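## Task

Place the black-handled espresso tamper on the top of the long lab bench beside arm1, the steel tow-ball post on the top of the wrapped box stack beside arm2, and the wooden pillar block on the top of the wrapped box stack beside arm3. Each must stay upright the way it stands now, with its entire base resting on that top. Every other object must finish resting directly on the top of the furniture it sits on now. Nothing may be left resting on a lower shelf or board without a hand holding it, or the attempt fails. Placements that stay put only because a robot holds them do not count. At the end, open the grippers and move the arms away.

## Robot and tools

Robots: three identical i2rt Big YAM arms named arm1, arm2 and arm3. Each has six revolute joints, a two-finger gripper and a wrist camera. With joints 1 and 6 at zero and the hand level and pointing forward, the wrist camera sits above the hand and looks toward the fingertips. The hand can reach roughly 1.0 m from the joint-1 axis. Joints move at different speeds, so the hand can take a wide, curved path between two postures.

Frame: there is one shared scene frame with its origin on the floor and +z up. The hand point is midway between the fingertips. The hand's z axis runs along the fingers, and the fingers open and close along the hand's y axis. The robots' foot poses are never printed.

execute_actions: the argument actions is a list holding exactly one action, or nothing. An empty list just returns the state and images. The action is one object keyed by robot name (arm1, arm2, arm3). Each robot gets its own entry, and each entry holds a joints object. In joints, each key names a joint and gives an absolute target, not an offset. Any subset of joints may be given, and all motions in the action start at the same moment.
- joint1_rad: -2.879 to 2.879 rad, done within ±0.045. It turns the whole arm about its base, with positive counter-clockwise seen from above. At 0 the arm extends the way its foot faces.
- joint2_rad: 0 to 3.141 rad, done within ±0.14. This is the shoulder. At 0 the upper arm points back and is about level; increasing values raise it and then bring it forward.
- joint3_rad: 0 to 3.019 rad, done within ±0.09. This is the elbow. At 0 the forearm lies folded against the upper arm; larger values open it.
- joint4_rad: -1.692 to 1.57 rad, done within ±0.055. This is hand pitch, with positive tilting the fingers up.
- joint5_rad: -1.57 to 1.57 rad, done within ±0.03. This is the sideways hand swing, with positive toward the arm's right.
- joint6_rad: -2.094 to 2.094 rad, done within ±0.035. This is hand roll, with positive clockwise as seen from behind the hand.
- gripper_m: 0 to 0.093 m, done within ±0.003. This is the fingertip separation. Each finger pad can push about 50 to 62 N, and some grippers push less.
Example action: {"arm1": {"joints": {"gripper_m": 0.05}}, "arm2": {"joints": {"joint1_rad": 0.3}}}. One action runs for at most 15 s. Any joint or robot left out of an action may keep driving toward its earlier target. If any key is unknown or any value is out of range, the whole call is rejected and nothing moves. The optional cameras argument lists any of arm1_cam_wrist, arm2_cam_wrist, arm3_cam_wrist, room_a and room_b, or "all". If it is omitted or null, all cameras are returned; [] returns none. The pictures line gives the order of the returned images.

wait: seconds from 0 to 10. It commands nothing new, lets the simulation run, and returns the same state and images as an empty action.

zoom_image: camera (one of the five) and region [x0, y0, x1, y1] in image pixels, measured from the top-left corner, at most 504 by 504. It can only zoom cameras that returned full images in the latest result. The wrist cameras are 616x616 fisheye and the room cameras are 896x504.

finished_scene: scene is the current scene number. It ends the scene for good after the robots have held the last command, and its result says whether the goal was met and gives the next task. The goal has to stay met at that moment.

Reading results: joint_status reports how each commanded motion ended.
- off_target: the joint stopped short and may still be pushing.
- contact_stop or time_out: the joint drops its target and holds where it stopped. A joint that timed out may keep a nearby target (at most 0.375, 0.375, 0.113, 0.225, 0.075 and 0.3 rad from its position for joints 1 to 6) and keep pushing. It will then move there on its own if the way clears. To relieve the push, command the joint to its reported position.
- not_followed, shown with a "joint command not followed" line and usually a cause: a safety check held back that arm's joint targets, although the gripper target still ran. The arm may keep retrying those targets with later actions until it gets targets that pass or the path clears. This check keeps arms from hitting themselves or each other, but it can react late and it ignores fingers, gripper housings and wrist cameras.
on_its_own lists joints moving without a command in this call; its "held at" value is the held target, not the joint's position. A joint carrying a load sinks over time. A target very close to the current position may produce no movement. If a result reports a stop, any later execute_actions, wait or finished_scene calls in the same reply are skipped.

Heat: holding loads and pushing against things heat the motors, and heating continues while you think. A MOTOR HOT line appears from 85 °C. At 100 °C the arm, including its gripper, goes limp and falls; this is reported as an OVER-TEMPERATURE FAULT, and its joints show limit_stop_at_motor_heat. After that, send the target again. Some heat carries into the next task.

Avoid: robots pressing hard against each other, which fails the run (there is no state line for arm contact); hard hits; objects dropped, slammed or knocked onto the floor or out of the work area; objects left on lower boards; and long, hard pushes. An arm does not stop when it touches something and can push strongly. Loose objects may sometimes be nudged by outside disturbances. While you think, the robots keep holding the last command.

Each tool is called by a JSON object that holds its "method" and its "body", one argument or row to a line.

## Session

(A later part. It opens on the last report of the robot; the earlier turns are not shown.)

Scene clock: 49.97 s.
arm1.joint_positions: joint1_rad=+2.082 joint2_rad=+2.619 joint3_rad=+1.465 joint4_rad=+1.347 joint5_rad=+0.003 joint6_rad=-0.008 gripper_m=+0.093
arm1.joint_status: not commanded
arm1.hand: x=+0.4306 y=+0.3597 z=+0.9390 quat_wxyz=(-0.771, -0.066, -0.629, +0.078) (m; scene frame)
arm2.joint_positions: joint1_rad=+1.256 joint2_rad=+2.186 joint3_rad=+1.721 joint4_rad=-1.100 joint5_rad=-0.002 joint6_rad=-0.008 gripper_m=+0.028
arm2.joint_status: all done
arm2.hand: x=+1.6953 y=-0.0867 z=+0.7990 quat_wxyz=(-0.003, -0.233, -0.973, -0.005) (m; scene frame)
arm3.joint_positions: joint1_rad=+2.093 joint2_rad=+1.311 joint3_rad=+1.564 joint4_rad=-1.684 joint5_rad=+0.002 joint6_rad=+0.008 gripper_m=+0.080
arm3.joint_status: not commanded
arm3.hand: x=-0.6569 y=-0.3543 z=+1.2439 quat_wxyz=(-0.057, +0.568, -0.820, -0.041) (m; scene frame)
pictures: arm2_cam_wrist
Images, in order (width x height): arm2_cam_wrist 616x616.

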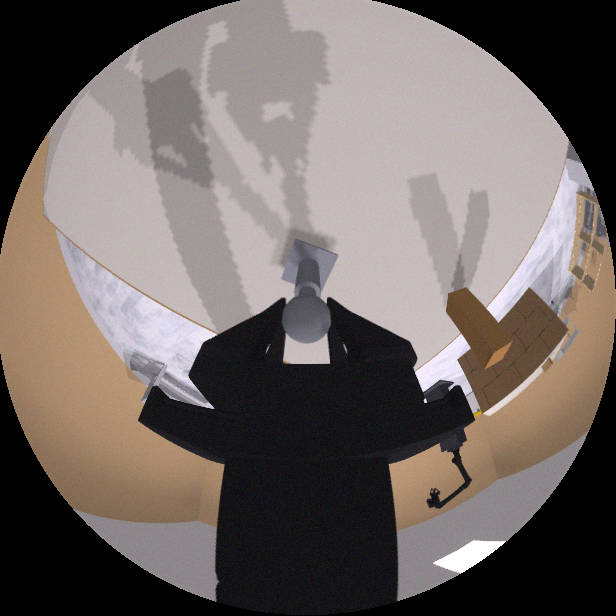

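{"method": "execute_actions", "body": {
  "actions": [
    {"arm2":{"joints":{"joint3_rad":1.703,"joint4_rad":-1.075}}}
  ],
  "cameras": ["arm2_cam_wrist"]
}}

{"method": "zoom_image", "body": {
  "camera": "arm2_cam_wrist",
  "region": [240, 200, 380, 340]
}}

Scene clock: 50.87 s.
arm1.joint_positions: joint1_rad=+2.082 joint2_rad=+2.619 joint3_rad=+1.465 joint4_rad=+1.347 joint5_rad=+0.003 joint6_rad=-0.008 gripper_m=+0.093
arm1.joint_status: not commanded
arm1.hand: x=+0.4306 y=+0.3597 z=+0.9390 quat_wxyz=(-0.771, -0.066, -0.629, +0.078) (m; scene frame)
arm2.joint_positions: joint1_rad=+1.256 joint2_rad=+2.185 joint3_rad=+1.698 joint4_rad=-1.087 joint5_rad=-0.002 joint6_rad=-0.008 gripper_m=+0.028
arm2.joint_status: all done
arm2.hand: x=+1.6894 y=-0.0835 z=+0.7915 quat_wxyz=(+0.002, -0.233, -0.973, -0.006) (m; scene frame)
arm3.joint_positions: joint1_rad=+2.093 joint2_rad=+1.311 joint3_rad=+1.564 joint4_rad=-1.684 joint5_rad=+0.002 joint6_rad=+0.008 gripper_m=+0.080
arm3.joint_status: not commanded
arm3.hand: x=-0.6569 y=-0.3543 z=+1.2439 quat_wxyz=(-0.057, +0.568, -0.820, -0.041) (m; scene frame)
pictures: arm2_cam_wrist
Images, in order (width x height): arm2_cam_wrist 616x616.

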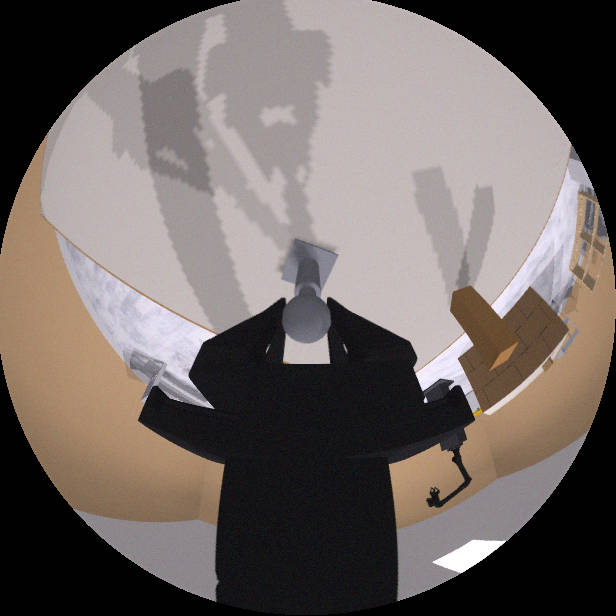

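Region (240, 200, 380, 340) of arm2_cam_wrist's 616x616 image, scaled by 3.600, with more detail than that image has.

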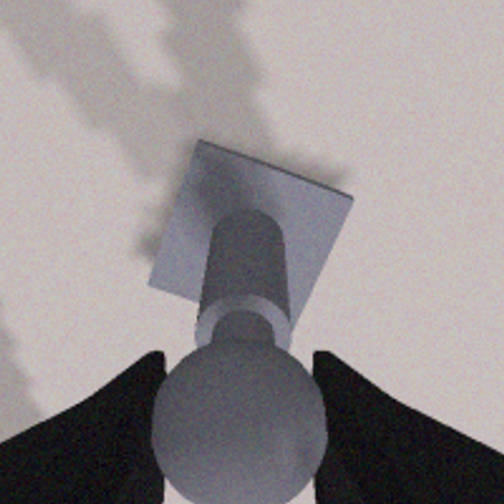

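{"method": "execute_actions", "body": {
  "actions": [
    {"arm2":{"joints":{"gripper_m":0.093}}}
  ],
  "cameras": []
}}

{"method": "execute_actions", "body": {
  "actions": [
    {"arm2":{"joints":{"joint2_rad":2.055,"joint3_rad":1.79,"joint4_rad":-1.275}}}
  ],
  "cameras": []
}}

{"method": "execute_actions", "body": {
  "actions": [
    {"arm2":{"joints":{"joint1_rad":0.91,"joint6_rad":-0.75}}}
  ],
  "cameras": ["arm2_cam_wrist"]
}}

Scene clock: 51.87 s.
arm1.joint_positions: joint1_rad=+2.082 joint2_rad=+2.619 joint3_rad=+1.465 joint4_rad=+1.347 joint5_rad=+0.003 joint6_rad=-0.008 gripper_m=+0.093
arm1.joint_status: not commanded
arm1.hand: x=+0.4306 y=+0.3597 z=+0.9390 quat_wxyz=(-0.771, -0.066, -0.629, +0.078) (m; scene frame)
arm2.joint_positions: joint1_rad=+1.256 joint2_rad=+2.167 joint3_rad=+1.698 joint4_rad=-1.087 joint5_rad=-0.002 joint6_rad=-0.008 gripper_m=+0.093
arm2.joint_status: all done
arm2.hand: x=+1.6918 y=-0.0849 z=+0.8029 quat_wxyz=(-0.007, -0.233, -0.973, -0.004) (m; scene frame)
arm3.joint_positions: joint1_rad=+2.093 joint2_rad=+1.311 joint3_rad=+1.564 joint4_rad=-1.684 joint5_rad=+0.002 joint6_rad=+0.008 gripper_m=+0.080
arm3.joint_status: not commanded
arm3.hand: x=-0.6569 y=-0.3543 z=+1.2439 quat_wxyz=(-0.057, +0.568, -0.820, -0.041) (m; scene frame)
pictures: none
No camera images: the call's "cameras" was empty. Leave "cameras" out to get every camera's image.

Scene clock: 53.13 s.
arm1.joint_positions: joint1_rad=+2.082 joint2_rad=+2.619 joint3_rad=+1.465 joint4_rad=+1.347 joint5_rad=+0.003 joint6_rad=-0.008 gripper_m=+0.093
arm1.joint_status: not commanded
arm1.hand: x=+0.4306 y=+0.3597 z=+0.9390 quat_wxyz=(-0.771, -0.066, -0.629, +0.078) (m; scene frame)
arm2.joint_positions: joint1_rad=+1.256 joint2_rad=+2.057 joint3_rad=+1.743 joint4_rad=-1.263 joint5_rad=-0.002 joint6_rad=-0.008 gripper_m=+0.093
arm2.joint_status: all done
arm2.hand: x=+1.6789 y=-0.0790 z=+0.8853 quat_wxyz=(+0.003, -0.233, -0.973, -0.006) (m; scene frame)
arm3.joint_positions: joint1_rad=+2.093 joint2_rad=+1.311 joint3_rad=+1.564 joint4_rad=-1.684 joint5_rad=+0.002 joint6_rad=+0.008 gripper_m=+0.080
arm3.joint_status: not commanded
arm3.hand: x=-0.6569 y=-0.3543 z=+1.2439 quat_wxyz=(-0.057, +0.568, -0.820, -0.041) (m; scene frame)
pictures: none
No camera images: the call's "cameras" was empty. Leave "cameras" out to get every camera's image.

Scene clock: 54.83 s.
arm1.joint_positions: joint1_rad=+2.082 joint2_rad=+2.619 joint3_rad=+1.465 joint4_rad=+1.347 joint5_rad=+0.003 joint6_rad=-0.008 gripper_m=+0.093
arm1.joint_status: not commanded
arm1.hand: x=+0.4306 y=+0.3597 z=+0.9390 quat_wxyz=(-0.771, -0.066, -0.629, +0.078) (m; scene frame)
arm2.joint_positions: joint1_rad=+0.915 joint2_rad=+2.057 joint3_rad=+1.743 joint4_rad=-1.263 joint5_rad=+0.002 joint6_rad=-0.736 gripper_m=+0.093
arm2.joint_status: all done
arm2.hand: x=+1.5508 y=-0.2477 z=+0.8836 quat_wxyz=(+0.002, -0.042, -0.999, -0.006) (m; scene frame)
arm3.joint_positions: joint1_rad=+2.093 joint2_rad=+1.311 joint3_rad=+1.564 joint4_rad=-1.684 joint5_rad=+0.002 joint6_rad=+0.008 gripper_m=+0.080
arm3.joint_status: not commanded
arm3.hand: x=-0.6569 y=-0.3543 z=+1.2439 quat_wxyz=(-0.057, +0.568, -0.820, -0.041) (m; scene frame)
pictures: arm2_cam_wrist
Images, in order (width x height): arm2_cam_wrist 616x616.

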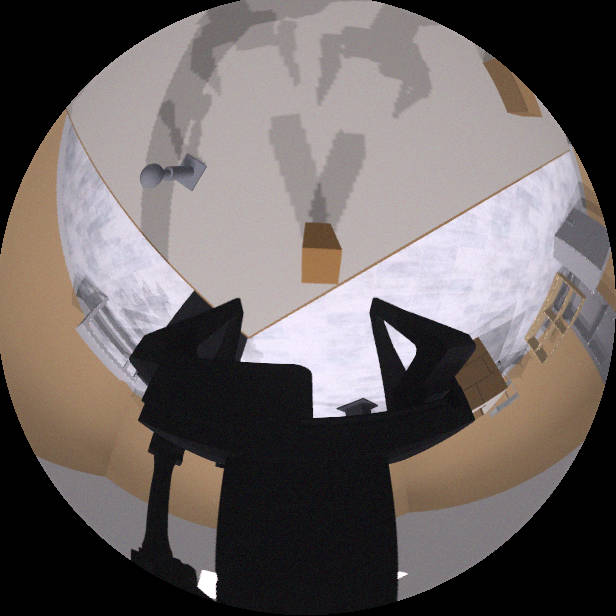

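{"method": "execute_actions", "body": {
  "actions": [
    {"arm2":{"joints":{"joint1_rad":0.892,"joint2_rad":2.16,"joint3_rad":1.707,"joint4_rad":-1.09,"gripper_m":0.07}}}
  ],
  "cameras": ["arm2_cam_wrist"]
}}

Scene clock: 56.07 s.
arm1.joint_positions: joint1_rad=+2.082 joint2_rad=+2.619 joint3_rad=+1.465 joint4_rad=+1.347 joint5_rad=+0.003 joint6_rad=-0.008 gripper_m=+0.093
arm1.joint_status: not commanded
arm1.hand: x=+0.4306 y=+0.3597 z=+0.9390 quat_wxyz=(-0.771, -0.066, -0.629, +0.078) (m; scene frame)
arm2.joint_positions: joint1_rad=+0.902 joint2_rad=+2.174 joint3_rad=+1.702 joint4_rad=-1.104 joint5_rad=+0.002 joint6_rad=-0.737 gripper_m=+0.070
arm2.joint_status: all done
arm2.hand: x=+1.5526 y=-0.2604 z=+0.7984 quat_wxyz=(+0.002, -0.047, -0.999, -0.005) (m; scene frame)
arm3.joint_positions: joint1_rad=+2.093 joint2_rad=+1.311 joint3_rad=+1.564 joint4_rad=-1.684 joint5_rad=+0.002 joint6_rad=+0.008 gripper_m=+0.080
arm3.joint_status: not commanded
arm3.hand: x=-0.6569 y=-0.3543 z=+1.2439 quat_wxyz=(-0.057, +0.568, -0.820, -0.041) (m; scene frame)
pictures: arm2_cam_wrist
Images, in order (width x height): arm2_cam_wrist 616x616.

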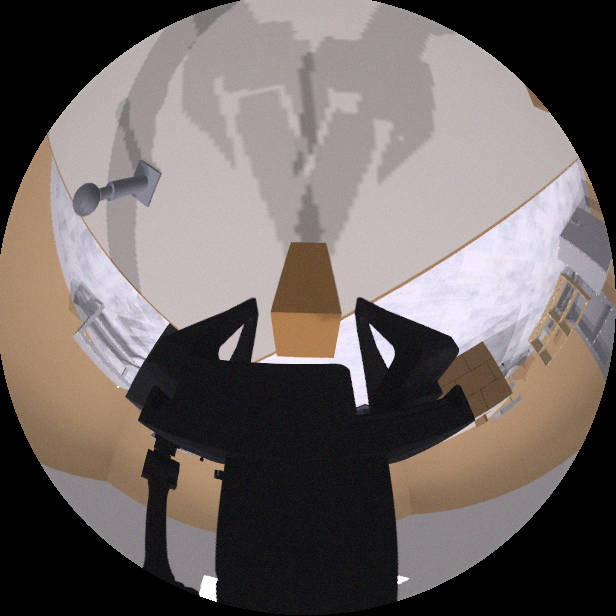

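{"method": "execute_actions", "body": {
  "actions": [
    {"arm2":{"joints":{"gripper_m":0.02}}}
  ],
  "cameras": []
}}

{"method": "execute_actions", "body": {
  "actions": [
    {"arm2":{"joints":{"joint1_rad":-1.6,"joint2_rad":1.945,"joint3_rad":1.895,"joint4_rad":-1.492,"joint6_rad":0.005}}}
  ],
  "cameras": ["arm1_cam_wrist","arm2_cam_wrist"]
}}

Scene clock: 56.93 s.
arm1.joint_positions: joint1_rad=+2.082 joint2_rad=+2.619 joint3_rad=+1.465 joint4_rad=+1.347 joint5_rad=+0.003 joint6_rad=-0.008 gripper_m=+0.093
arm1.joint_status: not commanded
arm1.hand: x=+0.4306 y=+0.3597 z=+0.9390 quat_wxyz=(-0.771, -0.066, -0.629, +0.078) (m; scene frame)
arm2.joint_positions: joint1_rad=+0.902 joint2_rad=+2.174 joint3_rad=+1.702 joint4_rad=-1.103 joint5_rad=+0.002 joint6_rad=-0.738 gripper_m=+0.035
arm2.joint_status: gripper_m off_target (ended at +0.035, target +0.020)
arm2.hand: x=+1.5527 y=-0.2605 z=+0.7984 quat_wxyz=(+0.002, -0.047, -0.999, -0.005) (m; scene frame)
arm3.joint_positions: joint1_rad=+2.093 joint2_rad=+1.311 joint3_rad=+1.564 joint4_rad=-1.684 joint5_rad=+0.002 joint6_rad=+0.008 gripper_m=+0.080
arm3.joint_status: not commanded
arm3.hand: x=-0.6569 y=-0.3543 z=+1.2439 quat_wxyz=(-0.057, +0.568, -0.820, -0.041) (m; scene frame)
pictures: none
No camera images: the call's "cameras" was empty. Leave "cameras" out to get every camera's image.

Scene clock: 59.33 s.
arm1.joint_positions: joint1_rad=+2.082 joint2_rad=+2.619 joint3_rad=+1.465 joint4_rad=+1.347 joint5_rad=+0.003 joint6_rad=-0.008 gripper_m=+0.093
arm1.joint_status: not commanded
arm1.hand: x=+0.4306 y=+0.3597 z=+0.9390 quat_wxyz=(-0.771, -0.066, -0.629, +0.078) (m; scene frame)
arm2.joint_positions: joint1_rad=-1.611 joint2_rad=+1.967 joint3_rad=+1.882 joint4_rad=-1.480 joint5_rad=+0.002 joint6_rad=-0.007 gripper_m=+0.035
arm2.joint_status: all done
arm2.hand: x=+0.5279 y=+0.3300 z=+0.9928 quat_wxyz=(+0.006, -0.995, +0.098, +0.003) (m; scene frame)
arm3.joint_positions: joint1_rad=+2.093 joint2_rad=+1.311 joint3_rad=+1.564 joint4_rad=-1.684 joint5_rad=+0.002 joint6_rad=+0.008 gripper_m=+0.080
arm3.joint_status: not commanded
arm3.hand: x=-0.6569 y=-0.3543 z=+1.2439 quat_wxyz=(-0.057, +0.568, -0.820, -0.041) (m; scene frame)
pictures: arm1_cam_wrist, arm2_cam_wrist
Images, in order (width x height): arm1_cam_wrist 616x616, arm2_cam_wrist 616x616.

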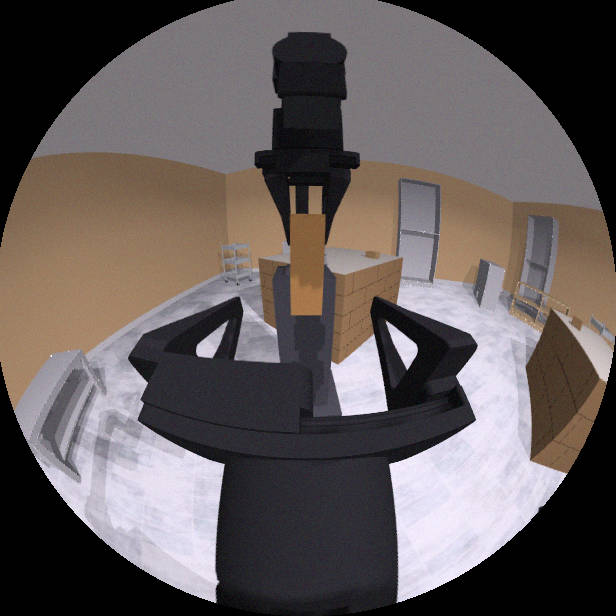

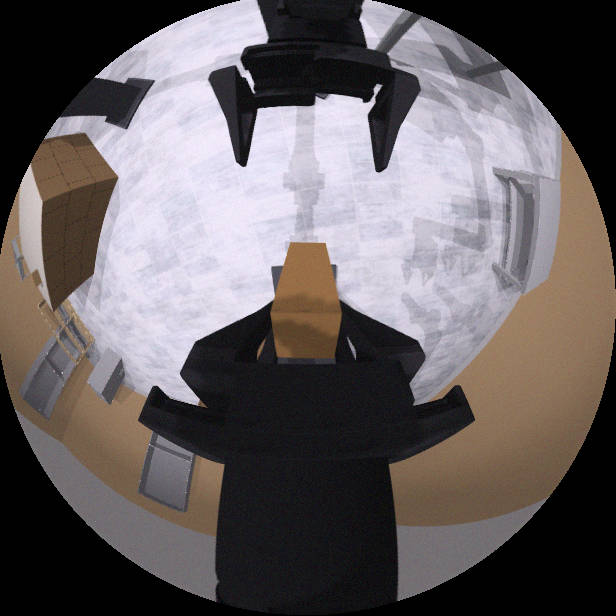

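{"method": "execute_actions", "body": {
  "actions": [
    {"arm1":{"joints":{"joint2_rad":2.797,"joint3_rad":1.943,"joint4_rad":1.005}}}
  ],
  "cameras": ["arm1_cam_wrist","arm2_cam_wrist"]
}}

Scene clock: 60.90 s.
arm1.joint_positions: joint1_rad=+2.082 joint2_rad=+2.792 joint3_rad=+1.920 joint4_rad=+1.022 joint5_rad=+0.003 joint6_rad=-0.008 gripper_m=+0.093
arm1.joint_status: all done
arm1.hand: x=+0.5383 y=+0.3379 z=+0.9215 quat_wxyz=(-0.757, -0.068, -0.645, +0.077) (m; scene frame)
arm2.joint_positions: joint1_rad=-1.611 joint2_rad=+1.967 joint3_rad=+1.882 joint4_rad=-1.480 joint5_rad=+0.002 joint6_rad=-0.007 gripper_m=+0.035
arm2.joint_status: not commanded
arm2.hand: x=+0.5279 y=+0.3300 z=+0.9928 quat_wxyz=(+0.006, -0.995, +0.098, +0.003) (m; scene frame)
arm3.joint_positions: joint1_rad=+2.093 joint2_rad=+1.311 joint3_rad=+1.564 joint4_rad=-1.684 joint5_rad=+0.002 joint6_rad=+0.008 gripper_m=+0.080
arm3.joint_status: not commanded
arm3.hand: x=-0.6569 y=-0.3543 z=+1.2439 quat_wxyz=(-0.057, +0.568, -0.820, -0.041) (m; scene frame)
pictures: arm1_cam_wrist, arm2_cam_wrist
Images, in order (width x height): arm1_cam_wrist 616x616, arm2_cam_wrist 616x616.

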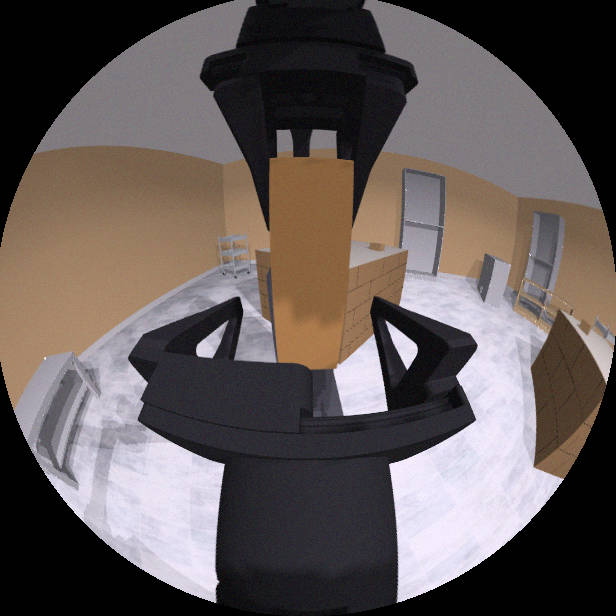

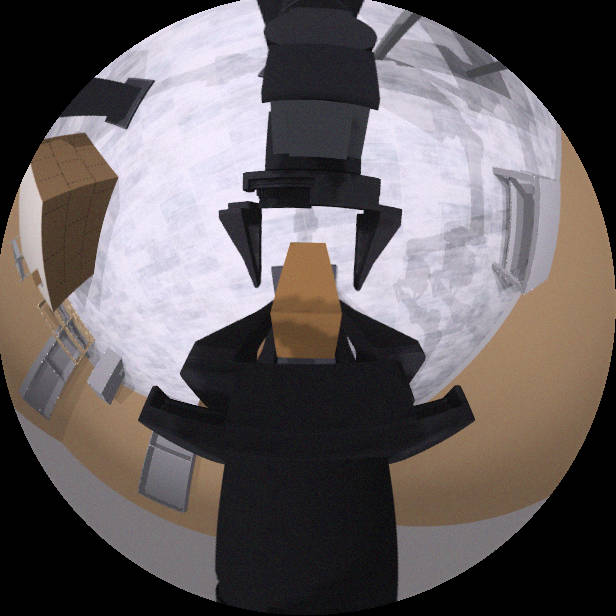

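{"method": "execute_actions", "body": {
  "actions": [
    {"arm1":{"joints":{"gripper_m":0.02}}}
  ],
  "cameras": ["arm1_cam_wrist"]
}}

Scene clock: 61.80 s.
arm1.joint_positions: joint1_rad=+2.082 joint2_rad=+2.792 joint3_rad=+1.920 joint4_rad=+1.022 joint5_rad=+0.002 joint6_rad=-0.005 gripper_m=+0.034
arm1.joint_status: gripper_m off_target (ended at +0.034, target +0.020)
arm1.hand: x=+0.5383 y=+0.3381 z=+0.9215 quat_wxyz=(-0.757, -0.069, -0.645, +0.075) (m; scene frame)
arm2.joint_positions: joint1_rad=-1.611 joint2_rad=+1.967 joint3_rad=+1.882 joint4_rad=-1.480 joint5_rad=+0.002 joint6_rad=-0.004 gripper_m=+0.035
arm2.joint_status: not commanded
arm2.hand: x=+0.5279 y=+0.3301 z=+0.9928 quat_wxyz=(+0.006, -0.995, +0.100, +0.003) (m; scene frame)
arm3.joint_positions: joint1_rad=+2.093 joint2_rad=+1.311 joint3_rad=+1.564 joint4_rad=-1.684 joint5_rad=+0.002 joint6_rad=+0.008 gripper_m=+0.080
arm3.joint_status: not commanded
arm3.hand: x=-0.6569 y=-0.3543 z=+1.2439 quat_wxyz=(-0.057, +0.568, -0.820, -0.041) (m; scene frame)
pictures: arm1_cam_wrist
Images, in order (width x height): arm1_cam_wrist 616x616.

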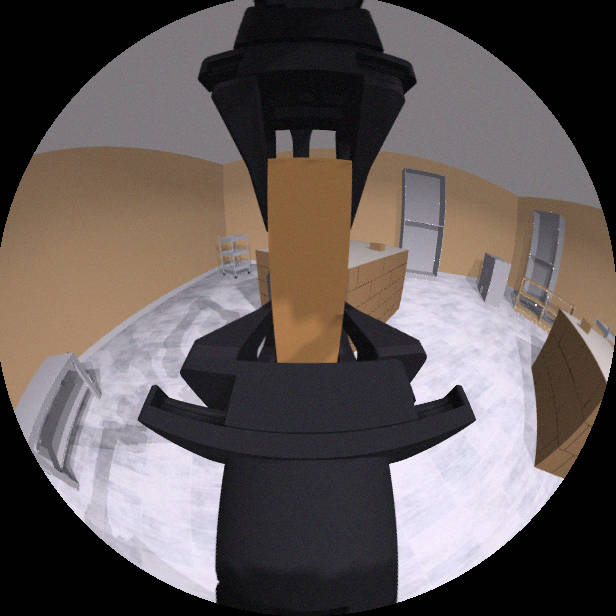

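{"method": "execute_actions", "body": {
  "actions": [
    {"arm2":{"joints":{"gripper_m":0.08}}}
  ],
  "cameras": []
}}

{"method": "execute_actions", "body": {
  "actions": [
    {"arm2":{"joints":{"joint2_rad":1.7,"joint4_rad":-1.69}},"arm3":{"joints":{"joint2_rad":1.64,"joint3_rad":1.68,"joint4_rad":-1.55,"gripper_m":0.093}}}
  ],
  "cameras": []
}}

{"method": "execute_actions", "body": {
  "actions": [
    {"arm1":{"joints":{"joint1_rad":0.385,"joint2_rad":2.575,"joint3_rad":1.61,"joint4_rad":1.155}},"arm2":{"joints":{"joint2_rad":1.2,"joint3_rad":1.3}}}
  ],
  "cameras": ["arm1_cam_wrist","arm3_cam_wrist"]
}}

Scene clock: 62.93 s.
arm1.joint_positions: joint1_rad=+2.082 joint2_rad=+2.792 joint3_rad=+1.920 joint4_rad=+1.018 joint5_rad=+0.002 joint6_rad=-0.004 gripper_m=+0.034
arm1.joint_status: not commanded
arm1.hand: x=+0.5384 y=+0.3380 z=+0.9206 quat_wxyz=(-0.756, -0.069, -0.647, +0.075) (m; scene frame)
arm2.joint_positions: joint1_rad=-1.610 joint2_rad=+1.967 joint3_rad=+1.882 joint4_rad=-1.480 joint5_rad=+0.002 joint6_rad=-0.004 gripper_m=+0.080
arm2.joint_status: all done
arm2.hand: x=+0.5278 y=+0.3298 z=+0.9928 quat_wxyz=(+0.006, -0.995, +0.100, +0.003) (m; scene frame)
arm3.joint_positions: joint1_rad=+2.093 joint2_rad=+1.311 joint3_rad=+1.564 joint4_rad=-1.684 joint5_rad=+0.002 joint6_rad=+0.008 gripper_m=+0.080
arm3.joint_status: not commanded
arm3.hand: x=-0.6569 y=-0.3543 z=+1.2439 quat_wxyz=(-0.057, +0.568, -0.820, -0.041) (m; scene frame)
pictures: none
No camera images: the call's "cameras" was empty. Leave "cameras" out to get every camera's image.

Scene clock: 64.33 s.
arm1.joint_positions: joint1_rad=+2.082 joint2_rad=+2.792 joint3_rad=+1.920 joint4_rad=+1.018 joint5_rad=+0.002 joint6_rad=-0.004 gripper_m=+0.034
arm1.joint_status: not commanded
arm1.hand: x=+0.5384 y=+0.3380 z=+0.9206 quat_wxyz=(-0.756, -0.069, -0.647, +0.075) (m; scene frame)
arm2.joint_positions: joint1_rad=-1.610 joint2_rad=+1.698 joint3_rad=+1.882 joint4_rad=-1.680 joint5_rad=+0.002 joint6_rad=-0.004 gripper_m=+0.080
arm2.joint_status: all done
arm2.hand: x=+0.6075 y=+0.3121 z=+1.1394 quat_wxyz=(+0.009, -0.994, +0.099, +0.036) (m; scene frame)
arm3.joint_positions: joint1_rad=+2.093 joint2_rad=+1.645 joint3_rad=+1.649 joint4_rad=-1.558 joint5_rad=+0.002 joint6_rad=+0.008 gripper_m=+0.093
arm3.joint_status: all done
arm3.hand: x=-0.6196 y=-0.2512 z=+1.1366 quat_wxyz=(-0.007, +0.570, -0.822, -0.006) (m; scene frame)
pictures: none
No camera images: the call's "cameras" was empty. Leave "cameras" out to get every camera's image.

Scene clock: 66.47 s.
arm1.joint_positions: joint1_rad=+0.378 joint2_rad=+2.566 joint3_rad=+1.609 joint4_rad=+1.126 joint5_rad=+0.003 joint6_rad=-0.004 gripper_m=+0.034
arm1.joint_status: all done
arm1.hand: x=-0.6102 y=-0.2761 z=+0.9707 quat_wxyz=(-0.440, -0.531, -0.375, +0.619) (m; scene frame)
arm2.joint_positions: joint1_rad=-1.610 joint2_rad=+1.198 joint3_rad=+1.302 joint4_rad=-1.684 joint5_rad=+0.002 joint6_rad=-0.004 gripper_m=+0.080
arm2.joint_status: all done
arm2.hand: x=+0.8095 y=+0.2707 z=+1.1191 quat_wxyz=(+0.005, -0.995, +0.100, -0.005) (m; scene frame)
arm3.joint_positions: joint1_rad=+2.093 joint2_rad=+1.645 joint3_rad=+1.649 joint4_rad=-1.558 joint5_rad=+0.002 joint6_rad=+0.008 gripper_m=+0.093
arm3.joint_status: not commanded
arm3.hand: x=-0.6196 y=-0.2512 z=+1.1366 quat_wxyz=(-0.007, +0.570, -0.822, -0.006) (m; scene frame)
pictures: arm1_cam_wrist, arm3_cam_wrist
Images, in order (width x height): arm1_cam_wrist 616x616, arm3_cam_wrist 616x616.

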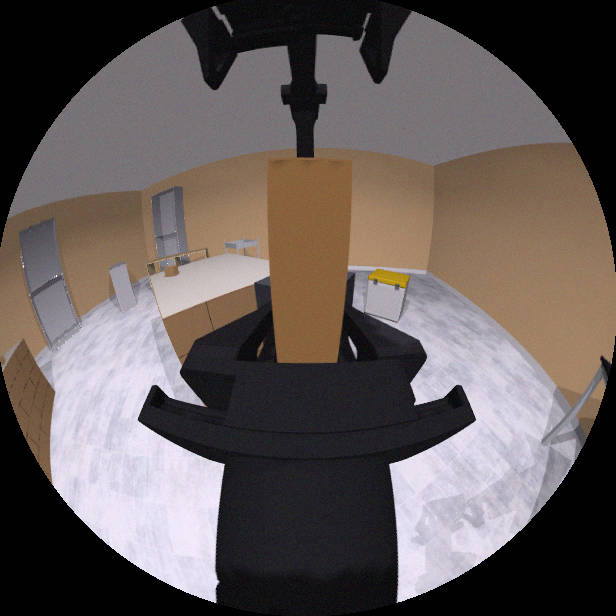

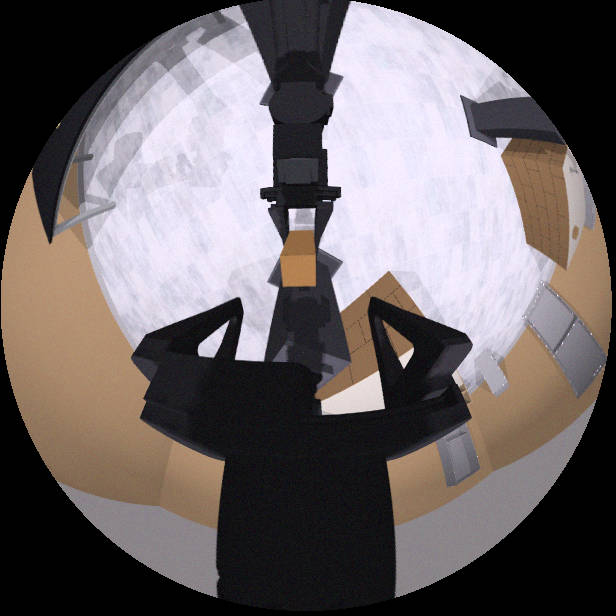

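{"method": "execute_actions", "body": {
  "actions": [
    {"arm3":{"joints":{"joint1_rad":2.113,"joint2_rad":1.67,"joint3_rad":1.432,"joint4_rad":-1.314,"gripper_m":0.07}}}
  ],
  "cameras": ["arm1_cam_wrist","arm3_cam_wrist"]
}}

Scene clock: 67.90 s.
arm1.joint_positions: joint1_rad=+0.378 joint2_rad=+2.566 joint3_rad=+1.609 joint4_rad=+1.126 joint5_rad=+0.003 joint6_rad=-0.004 gripper_m=+0.034
arm1.joint_status: not commanded
arm1.hand: x=-0.6102 y=-0.2761 z=+0.9707 quat_wxyz=(-0.440, -0.531, -0.375, +0.619) (m; scene frame)
arm2.joint_positions: joint1_rad=-1.610 joint2_rad=+1.198 joint3_rad=+1.302 joint4_rad=-1.684 joint5_rad=+0.002 joint6_rad=-0.004 gripper_m=+0.080
arm2.joint_status: not commanded
arm2.hand: x=+0.8095 y=+0.2707 z=+1.1191 quat_wxyz=(+0.005, -0.995, +0.100, -0.005) (m; scene frame)
arm3.joint_positions: joint1_rad=+2.109 joint2_rad=+1.686 joint3_rad=+1.424 joint4_rad=-1.327 joint5_rad=+0.002 joint6_rad=+0.008 gripper_m=+0.070
arm3.joint_status: all done
arm3.hand: x=-0.6298 y=-0.2541 z=+1.0320 quat_wxyz=(+0.007, +0.577, -0.817, +0.004) (m; scene frame)
pictures: arm1_cam_wrist, arm3_cam_wrist
Images, in order (width x height): arm1_cam_wrist 616x616, arm3_cam_wrist 616x616.

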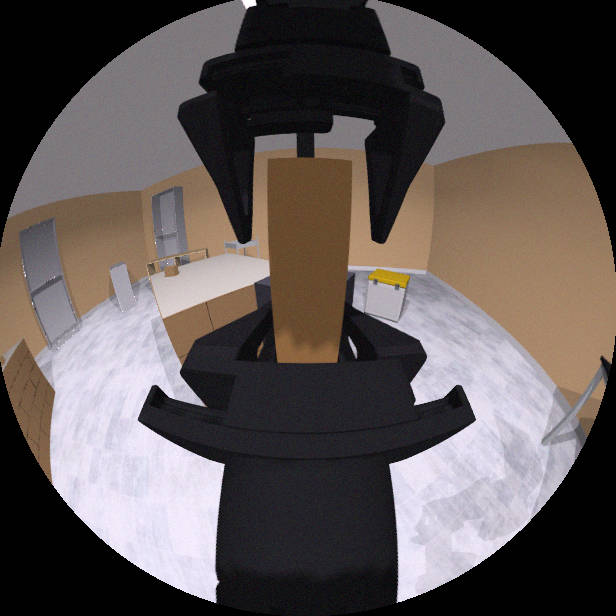

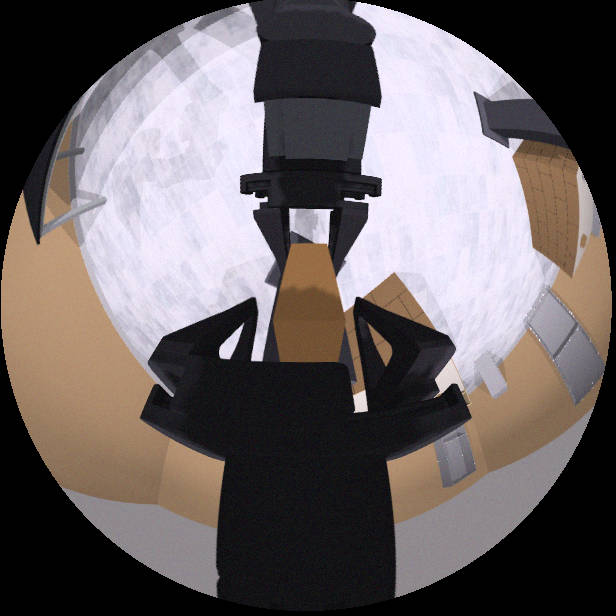

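{"method": "execute_actions", "body": {
  "actions": []
}}

Scene clock: 68.83 s.
arm1.joint_positions: joint1_rad=+0.378 joint2_rad=+2.566 joint3_rad=+1.609 joint4_rad=+1.126 joint5_rad=+0.003 joint6_rad=-0.004 gripper_m=+0.034
arm1.joint_status: not commanded
arm1.hand: x=-0.6102 y=-0.2761 z=+0.9707 quat_wxyz=(-0.440, -0.531, -0.375, +0.619) (m; scene frame)
arm2.joint_positions: joint1_rad=-1.610 joint2_rad=+1.198 joint3_rad=+1.302 joint4_rad=-1.684 joint5_rad=+0.002 joint6_rad=-0.004 gripper_m=+0.080
arm2.joint_status: not commanded
arm2.hand: x=+0.8095 y=+0.2707 z=+1.1191 quat_wxyz=(+0.005, -0.995, +0.100, -0.005) (m; scene frame)
arm3.joint_positions: joint1_rad=+2.109 joint2_rad=+1.686 joint3_rad=+1.424 joint4_rad=-1.327 joint5_rad=+0.002 joint6_rad=+0.008 gripper_m=+0.070
arm3.joint_status: all done
arm3.hand: x=-0.6298 y=-0.2541 z=+1.0320 quat_wxyz=(+0.007, +0.577, -0.817, +0.004) (m; scene frame)
pictures: arm1_cam_wrist, arm2_cam_wrist, arm3_cam_wrist, room_a, room_b
Images, in order (width x height): arm1_cam_wrist 616x616, arm2_cam_wrist 616x616, arm3_cam_wrist 616x616, room_a 896x504, room_b 896x504.

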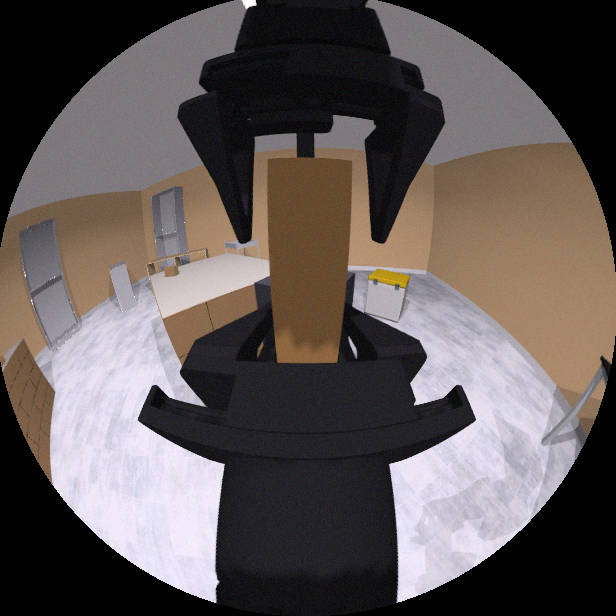

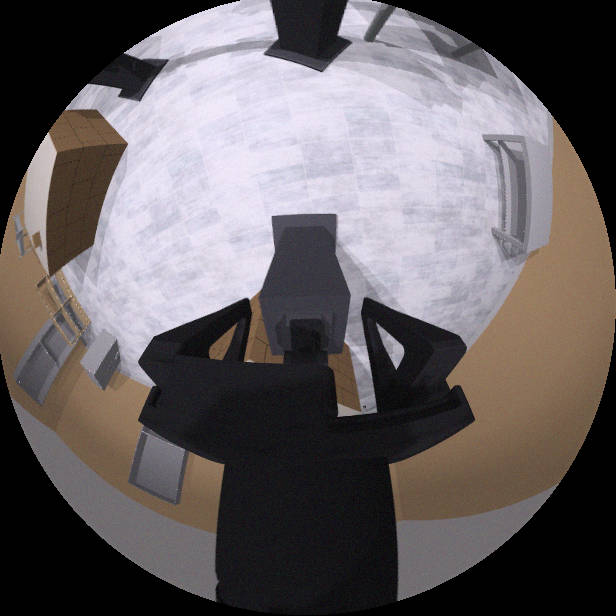

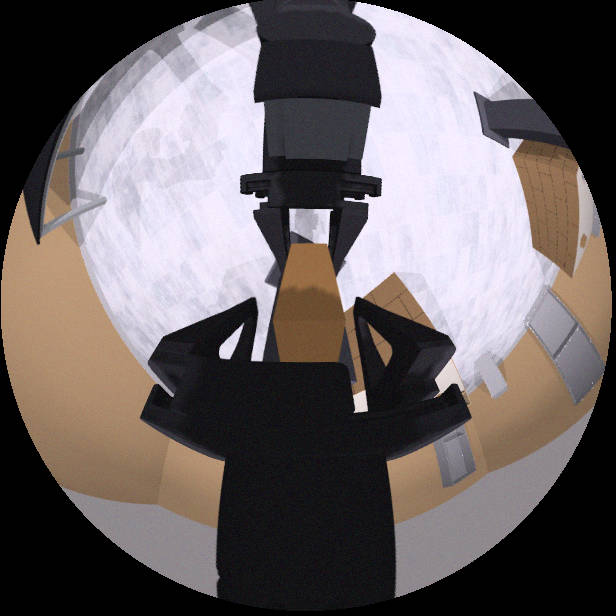

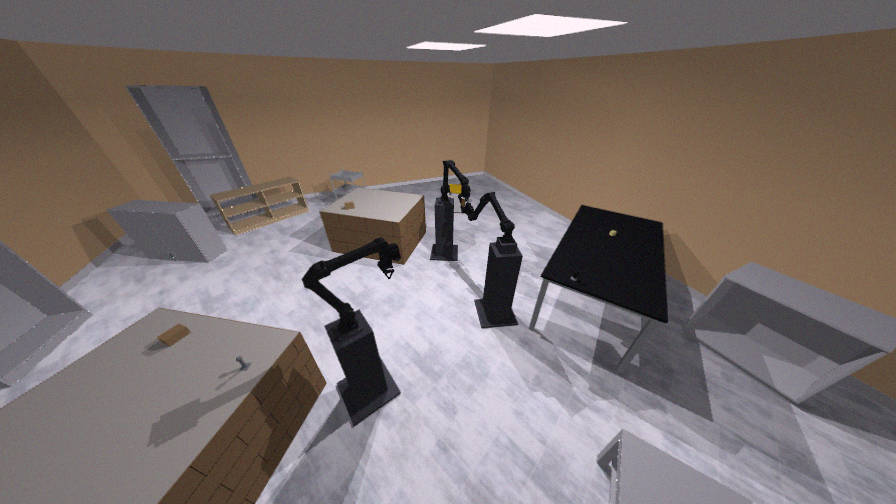

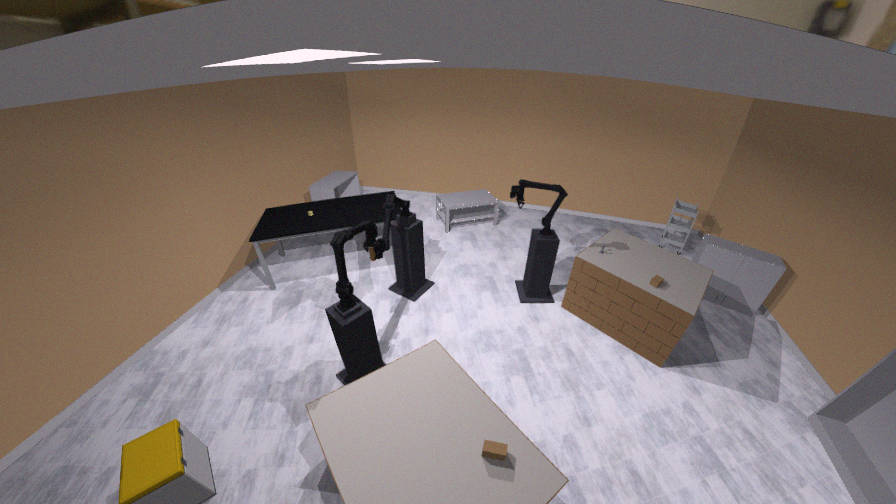

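{"method": "execute_actions", "body": {
  "actions": [
    {"arm3":{"joints":{"gripper_m":0.02}}}
  ],
  "cameras": ["arm1_cam_wrist"]
}}

Scene clock: 69.57 s.
arm1.joint_positions: joint1_rad=+0.378 joint2_rad=+2.566 joint3_rad=+1.609 joint4_rad=+1.127 joint5_rad=+0.006 joint6_rad=-0.003 gripper_m=+0.034
arm1.joint_status: not commanded
arm1.hand: x=-0.6110 y=-0.2758 z=+0.9709 quat_wxyz=(-0.440, -0.532, -0.373, +0.620) (m; scene frame)
arm2.joint_positions: joint1_rad=-1.610 joint2_rad=+1.198 joint3_rad=+1.302 joint4_rad=-1.684 joint5_rad=+0.002 joint6_rad=-0.004 gripper_m=+0.080
arm2.joint_status: not commanded
arm2.hand: x=+0.8095 y=+0.2707 z=+1.1191 quat_wxyz=(+0.005, -0.995, +0.100, -0.005) (m; scene frame)
arm3.joint_positions: joint1_rad=+2.109 joint2_rad=+1.686 joint3_rad=+1.424 joint4_rad=-1.327 joint5_rad=+0.006 joint6_rad=+0.005 gripper_m=+0.035
arm3.joint_status: gripper_m off_target (ended at +0.035, target +0.020)
arm3.hand: x=-0.6288 y=-0.2545 z=+1.0320 quat_wxyz=(+0.006, +0.577, -0.816, +0.006) (m; scene frame)
pictures: arm1_cam_wrist
Images, in order (width x height): arm1_cam_wrist 616x616.

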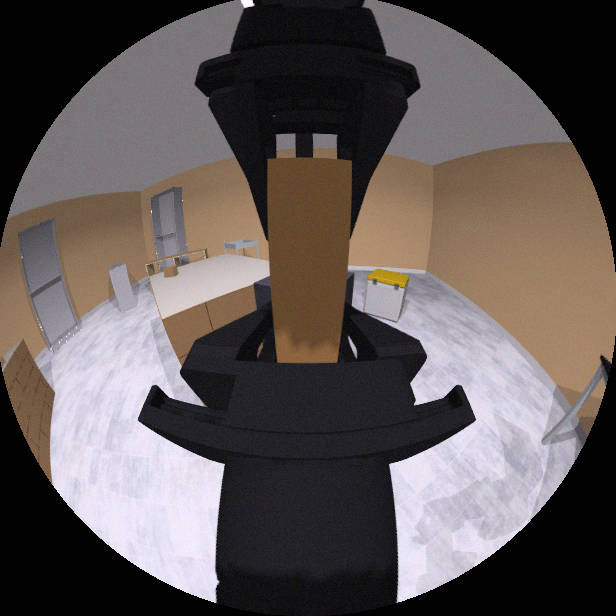

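{"method": "execute_actions", "body": {
  "actions": [
    {"arm1":{"joints":{"gripper_m":0.093}}}
  ],
  "cameras": []
}}

{"method": "execute_actions", "body": {
  "actions": [
    {"arm1":{"joints":{"joint3_rad":1.3}},"arm3":{"joints":{"joint2_rad":1.5,"joint4_rad":-1.5}}}
  ],
  "cameras": ["arm1_cam_wrist","room_a"]
}}

Scene clock: 70.37 s.
arm1.joint_positions: joint1_rad=+0.378 joint2_rad=+2.566 joint3_rad=+1.609 joint4_rad=+1.131 joint5_rad=+0.003 joint6_rad=-0.003 gripper_m=+0.093
arm1.joint_status: all done
arm1.hand: x=-0.6105 y=-0.2758 z=+0.9719 quat_wxyz=(-0.441, -0.530, -0.373, +0.620) (m; scene frame)
arm2.joint_positions: joint1_rad=-1.610 joint2_rad=+1.198 joint3_rad=+1.302 joint4_rad=-1.684 joint5_rad=+0.002 joint6_rad=-0.004 gripper_m=+0.080
arm2.joint_status: not commanded
arm2.hand: x=+0.8095 y=+0.2707 z=+1.1191 quat_wxyz=(+0.005, -0.995, +0.100, -0.005) (m; scene frame)
arm3.joint_positions: joint1_rad=+2.109 joint2_rad=+1.686 joint3_rad=+1.424 joint4_rad=-1.326 joint5_rad=+0.002 joint6_rad=+0.005 gripper_m=+0.035
arm3.joint_status: not commanded
arm3.hand: x=-0.6293 y=-0.2542 z=+1.0320 quat_wxyz=(+0.007, +0.577, -0.816, +0.004) (m; scene frame)
pictures: none
No camera images: the call's "cameras" was empty. Leave "cameras" out to get every camera's image.

Scene clock: 71.57 s.
arm1.joint_positions: joint1_rad=+0.378 joint2_rad=+2.566 joint3_rad=+1.296 joint4_rad=+1.134 joint5_rad=+0.003 joint6_rad=-0.003 gripper_m=+0.093
arm1.joint_status: all done
arm1.hand: x=-0.5744 y=-0.1749 z=+0.8450 quat_wxyz=(-0.378, -0.619, -0.437, +0.531) (m; scene frame)
arm2.joint_positions: joint1_rad=-1.610 joint2_rad=+1.198 joint3_rad=+1.302 joint4_rad=-1.684 joint5_rad=+0.002 joint6_rad=-0.004 gripper_m=+0.080
arm2.joint_status: not commanded
arm2.hand: x=+0.8095 y=+0.2707 z=+1.1191 quat_wxyz=(+0.005, -0.995, +0.100, -0.005) (m; scene frame)
arm3.joint_positions: joint1_rad=+2.109 joint2_rad=+1.507 joint3_rad=+1.424 joint4_rad=-1.492 joint5_rad=+0.002 joint6_rad=+0.005 gripper_m=+0.035
arm3.joint_status: all done
arm3.hand: x=-0.6463 y=-0.3038 z=+1.1130 quat_wxyz=(+0.001, +0.577, -0.816, +0.000) (m; scene frame)
pictures: arm1_cam_wrist, room_a
Images, in order (width x height): arm1_cam_wrist 616x616, room_a 896x504.

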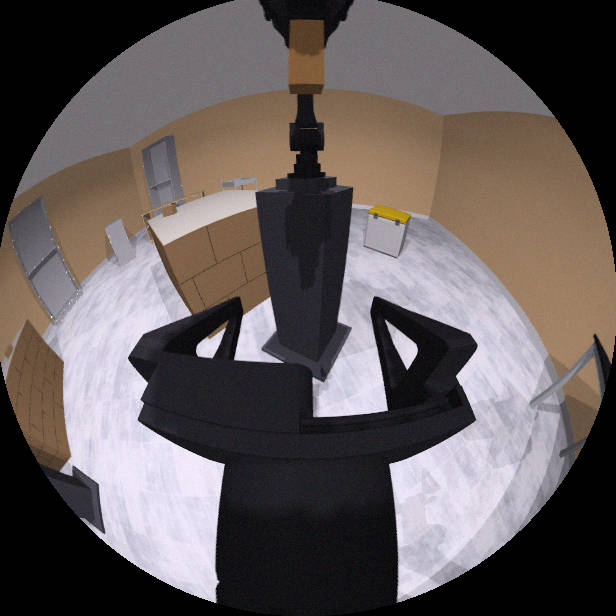

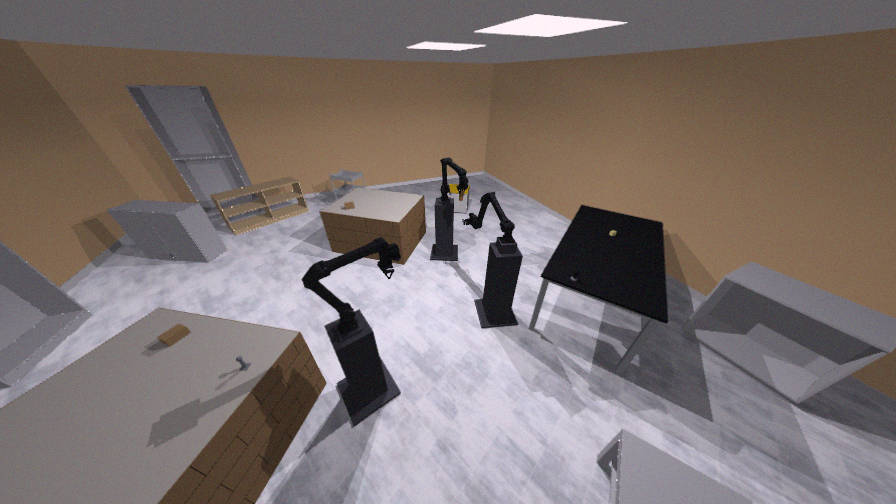

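{"method": "execute_actions", "body": {
  "actions": [
    {"arm1":{"joints":{"joint3_rad":0.9}},"arm3":{"joints":{"joint1_rad":-0.36,"joint2_rad":2.195,"joint3_rad":1.62,"joint4_rad":-0.95}}}
  ],
  "cameras": ["arm3_cam_wrist","room_b"]
}}

Scene clock: 74.53 s.
arm1.joint_positions: joint1_rad=+0.378 joint2_rad=+2.566 joint3_rad=+0.897 joint4_rad=+1.134 joint5_rad=+0.003 joint6_rad=-0.003 gripper_m=+0.093
arm1.joint_status: all done
arm1.hand: x=-0.5133 y=-0.0016 z=+0.7403 quat_wxyz=(-0.284, -0.711, -0.504, +0.398) (m; scene frame)
arm2.joint_positions: joint1_rad=-1.610 joint2_rad=+1.198 joint3_rad=+1.302 joint4_rad=-1.684 joint5_rad=+0.002 joint6_rad=-0.004 gripper_m=+0.080
arm2.joint_status: not commanded
arm2.hand: x=+0.8095 y=+0.2707 z=+1.1191 quat_wxyz=(+0.005, -0.995, +0.100, -0.005) (m; scene frame)
arm3.joint_positions: joint1_rad=-0.357 joint2_rad=+2.212 joint3_rad=+1.603 joint4_rad=-0.948 joint5_rad=+0.001 joint6_rad=+0.005 gripper_m=+0.035
arm3.joint_status: all done
arm3.hand: x=-0.5874 y=-1.3067 z=+0.8037 quat_wxyz=(-0.003, -0.579, -0.816, +0.004) (m; scene frame)
pictures: arm3_cam_wrist, room_b
Images, in order (width x height): arm3_cam_wrist 616x616, room_b 896x504.

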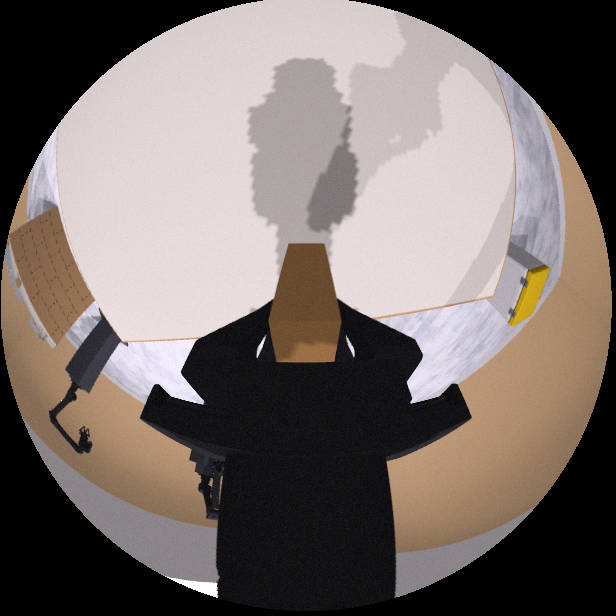

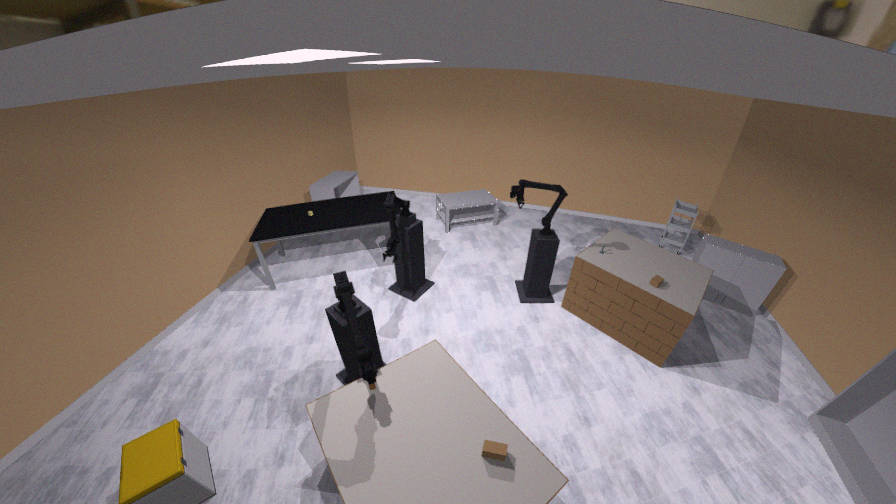

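{"method": "execute_actions", "body": {
  "actions": [
    {"arm3":{"joints":{"joint2_rad":2.255,"joint4_rad":-0.91}}}
  ],
  "cameras": ["arm3_cam_wrist","room_b"]
}}

Scene clock: 75.63 s.
arm1.joint_positions: joint1_rad=+0.378 joint2_rad=+2.566 joint3_rad=+0.897 joint4_rad=+1.134 joint5_rad=+0.003 joint6_rad=-0.003 gripper_m=+0.093
arm1.joint_status: not commanded
arm1.hand: x=-0.5133 y=-0.0016 z=+0.7403 quat_wxyz=(-0.284, -0.711, -0.504, +0.398) (m; scene frame)
arm2.joint_positions: joint1_rad=-1.610 joint2_rad=+1.198 joint3_rad=+1.302 joint4_rad=-1.684 joint5_rad=+0.002 joint6_rad=-0.004 gripper_m=+0.080
arm2.joint_status: not commanded
arm2.hand: x=+0.8095 y=+0.2707 z=+1.1191 quat_wxyz=(+0.005, -0.995, +0.100, -0.005) (m; scene frame)
arm3.joint_positions: joint1_rad=-0.357 joint2_rad=+2.273 joint3_rad=+1.603 joint4_rad=-0.921 joint5_rad=+0.001 joint6_rad=+0.005 gripper_m=+0.035
arm3.joint_status: all done
arm3.hand: x=-0.5897 y=-1.3003 z=+0.7676 quat_wxyz=(+0.010, -0.578, -0.816, -0.006) (m; scene frame)
pictures: arm3_cam_wrist, room_b
Images, in order (width x height): arm3_cam_wrist 616x616, room_b 896x504.

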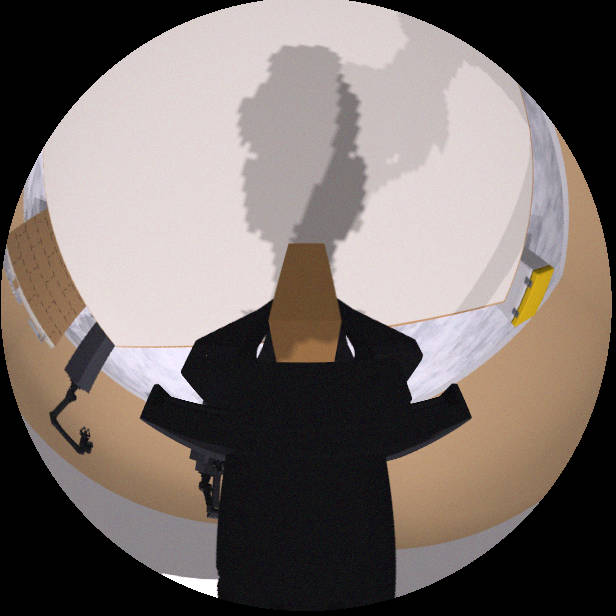

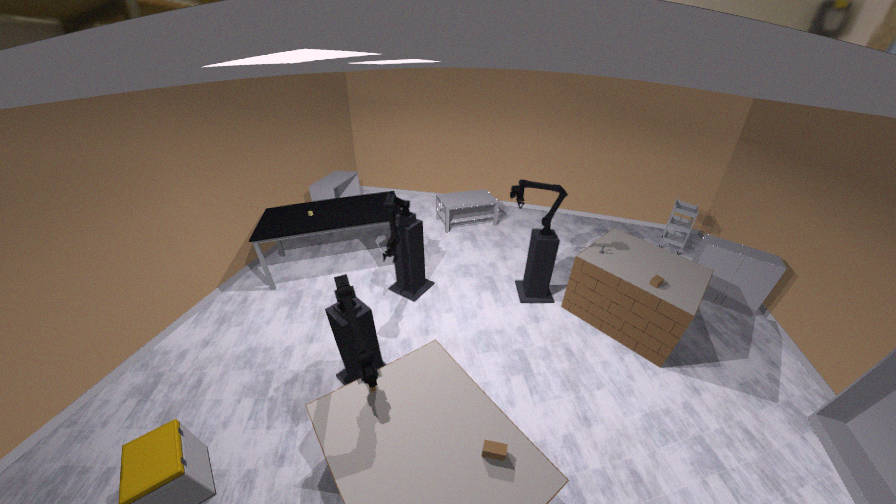

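{"method": "zoom_image", "body": {
  "camera": "arm3_cam_wrist",
  "region": [250, 180, 390, 300]
}}

Region (250, 180, 390, 300) of arm3_cam_wrist's 616x616 image, scaled by 3.600, with more detail than that image has; it fills the top 432 rows of this view, and the rest is white.

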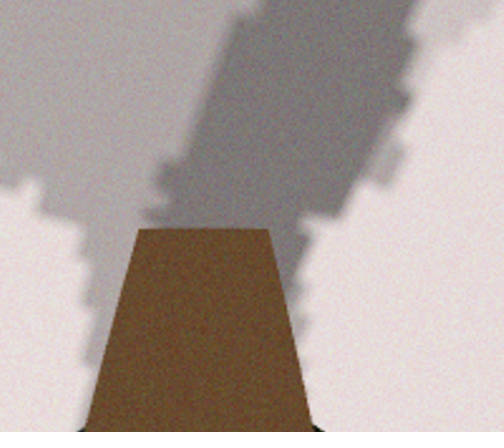

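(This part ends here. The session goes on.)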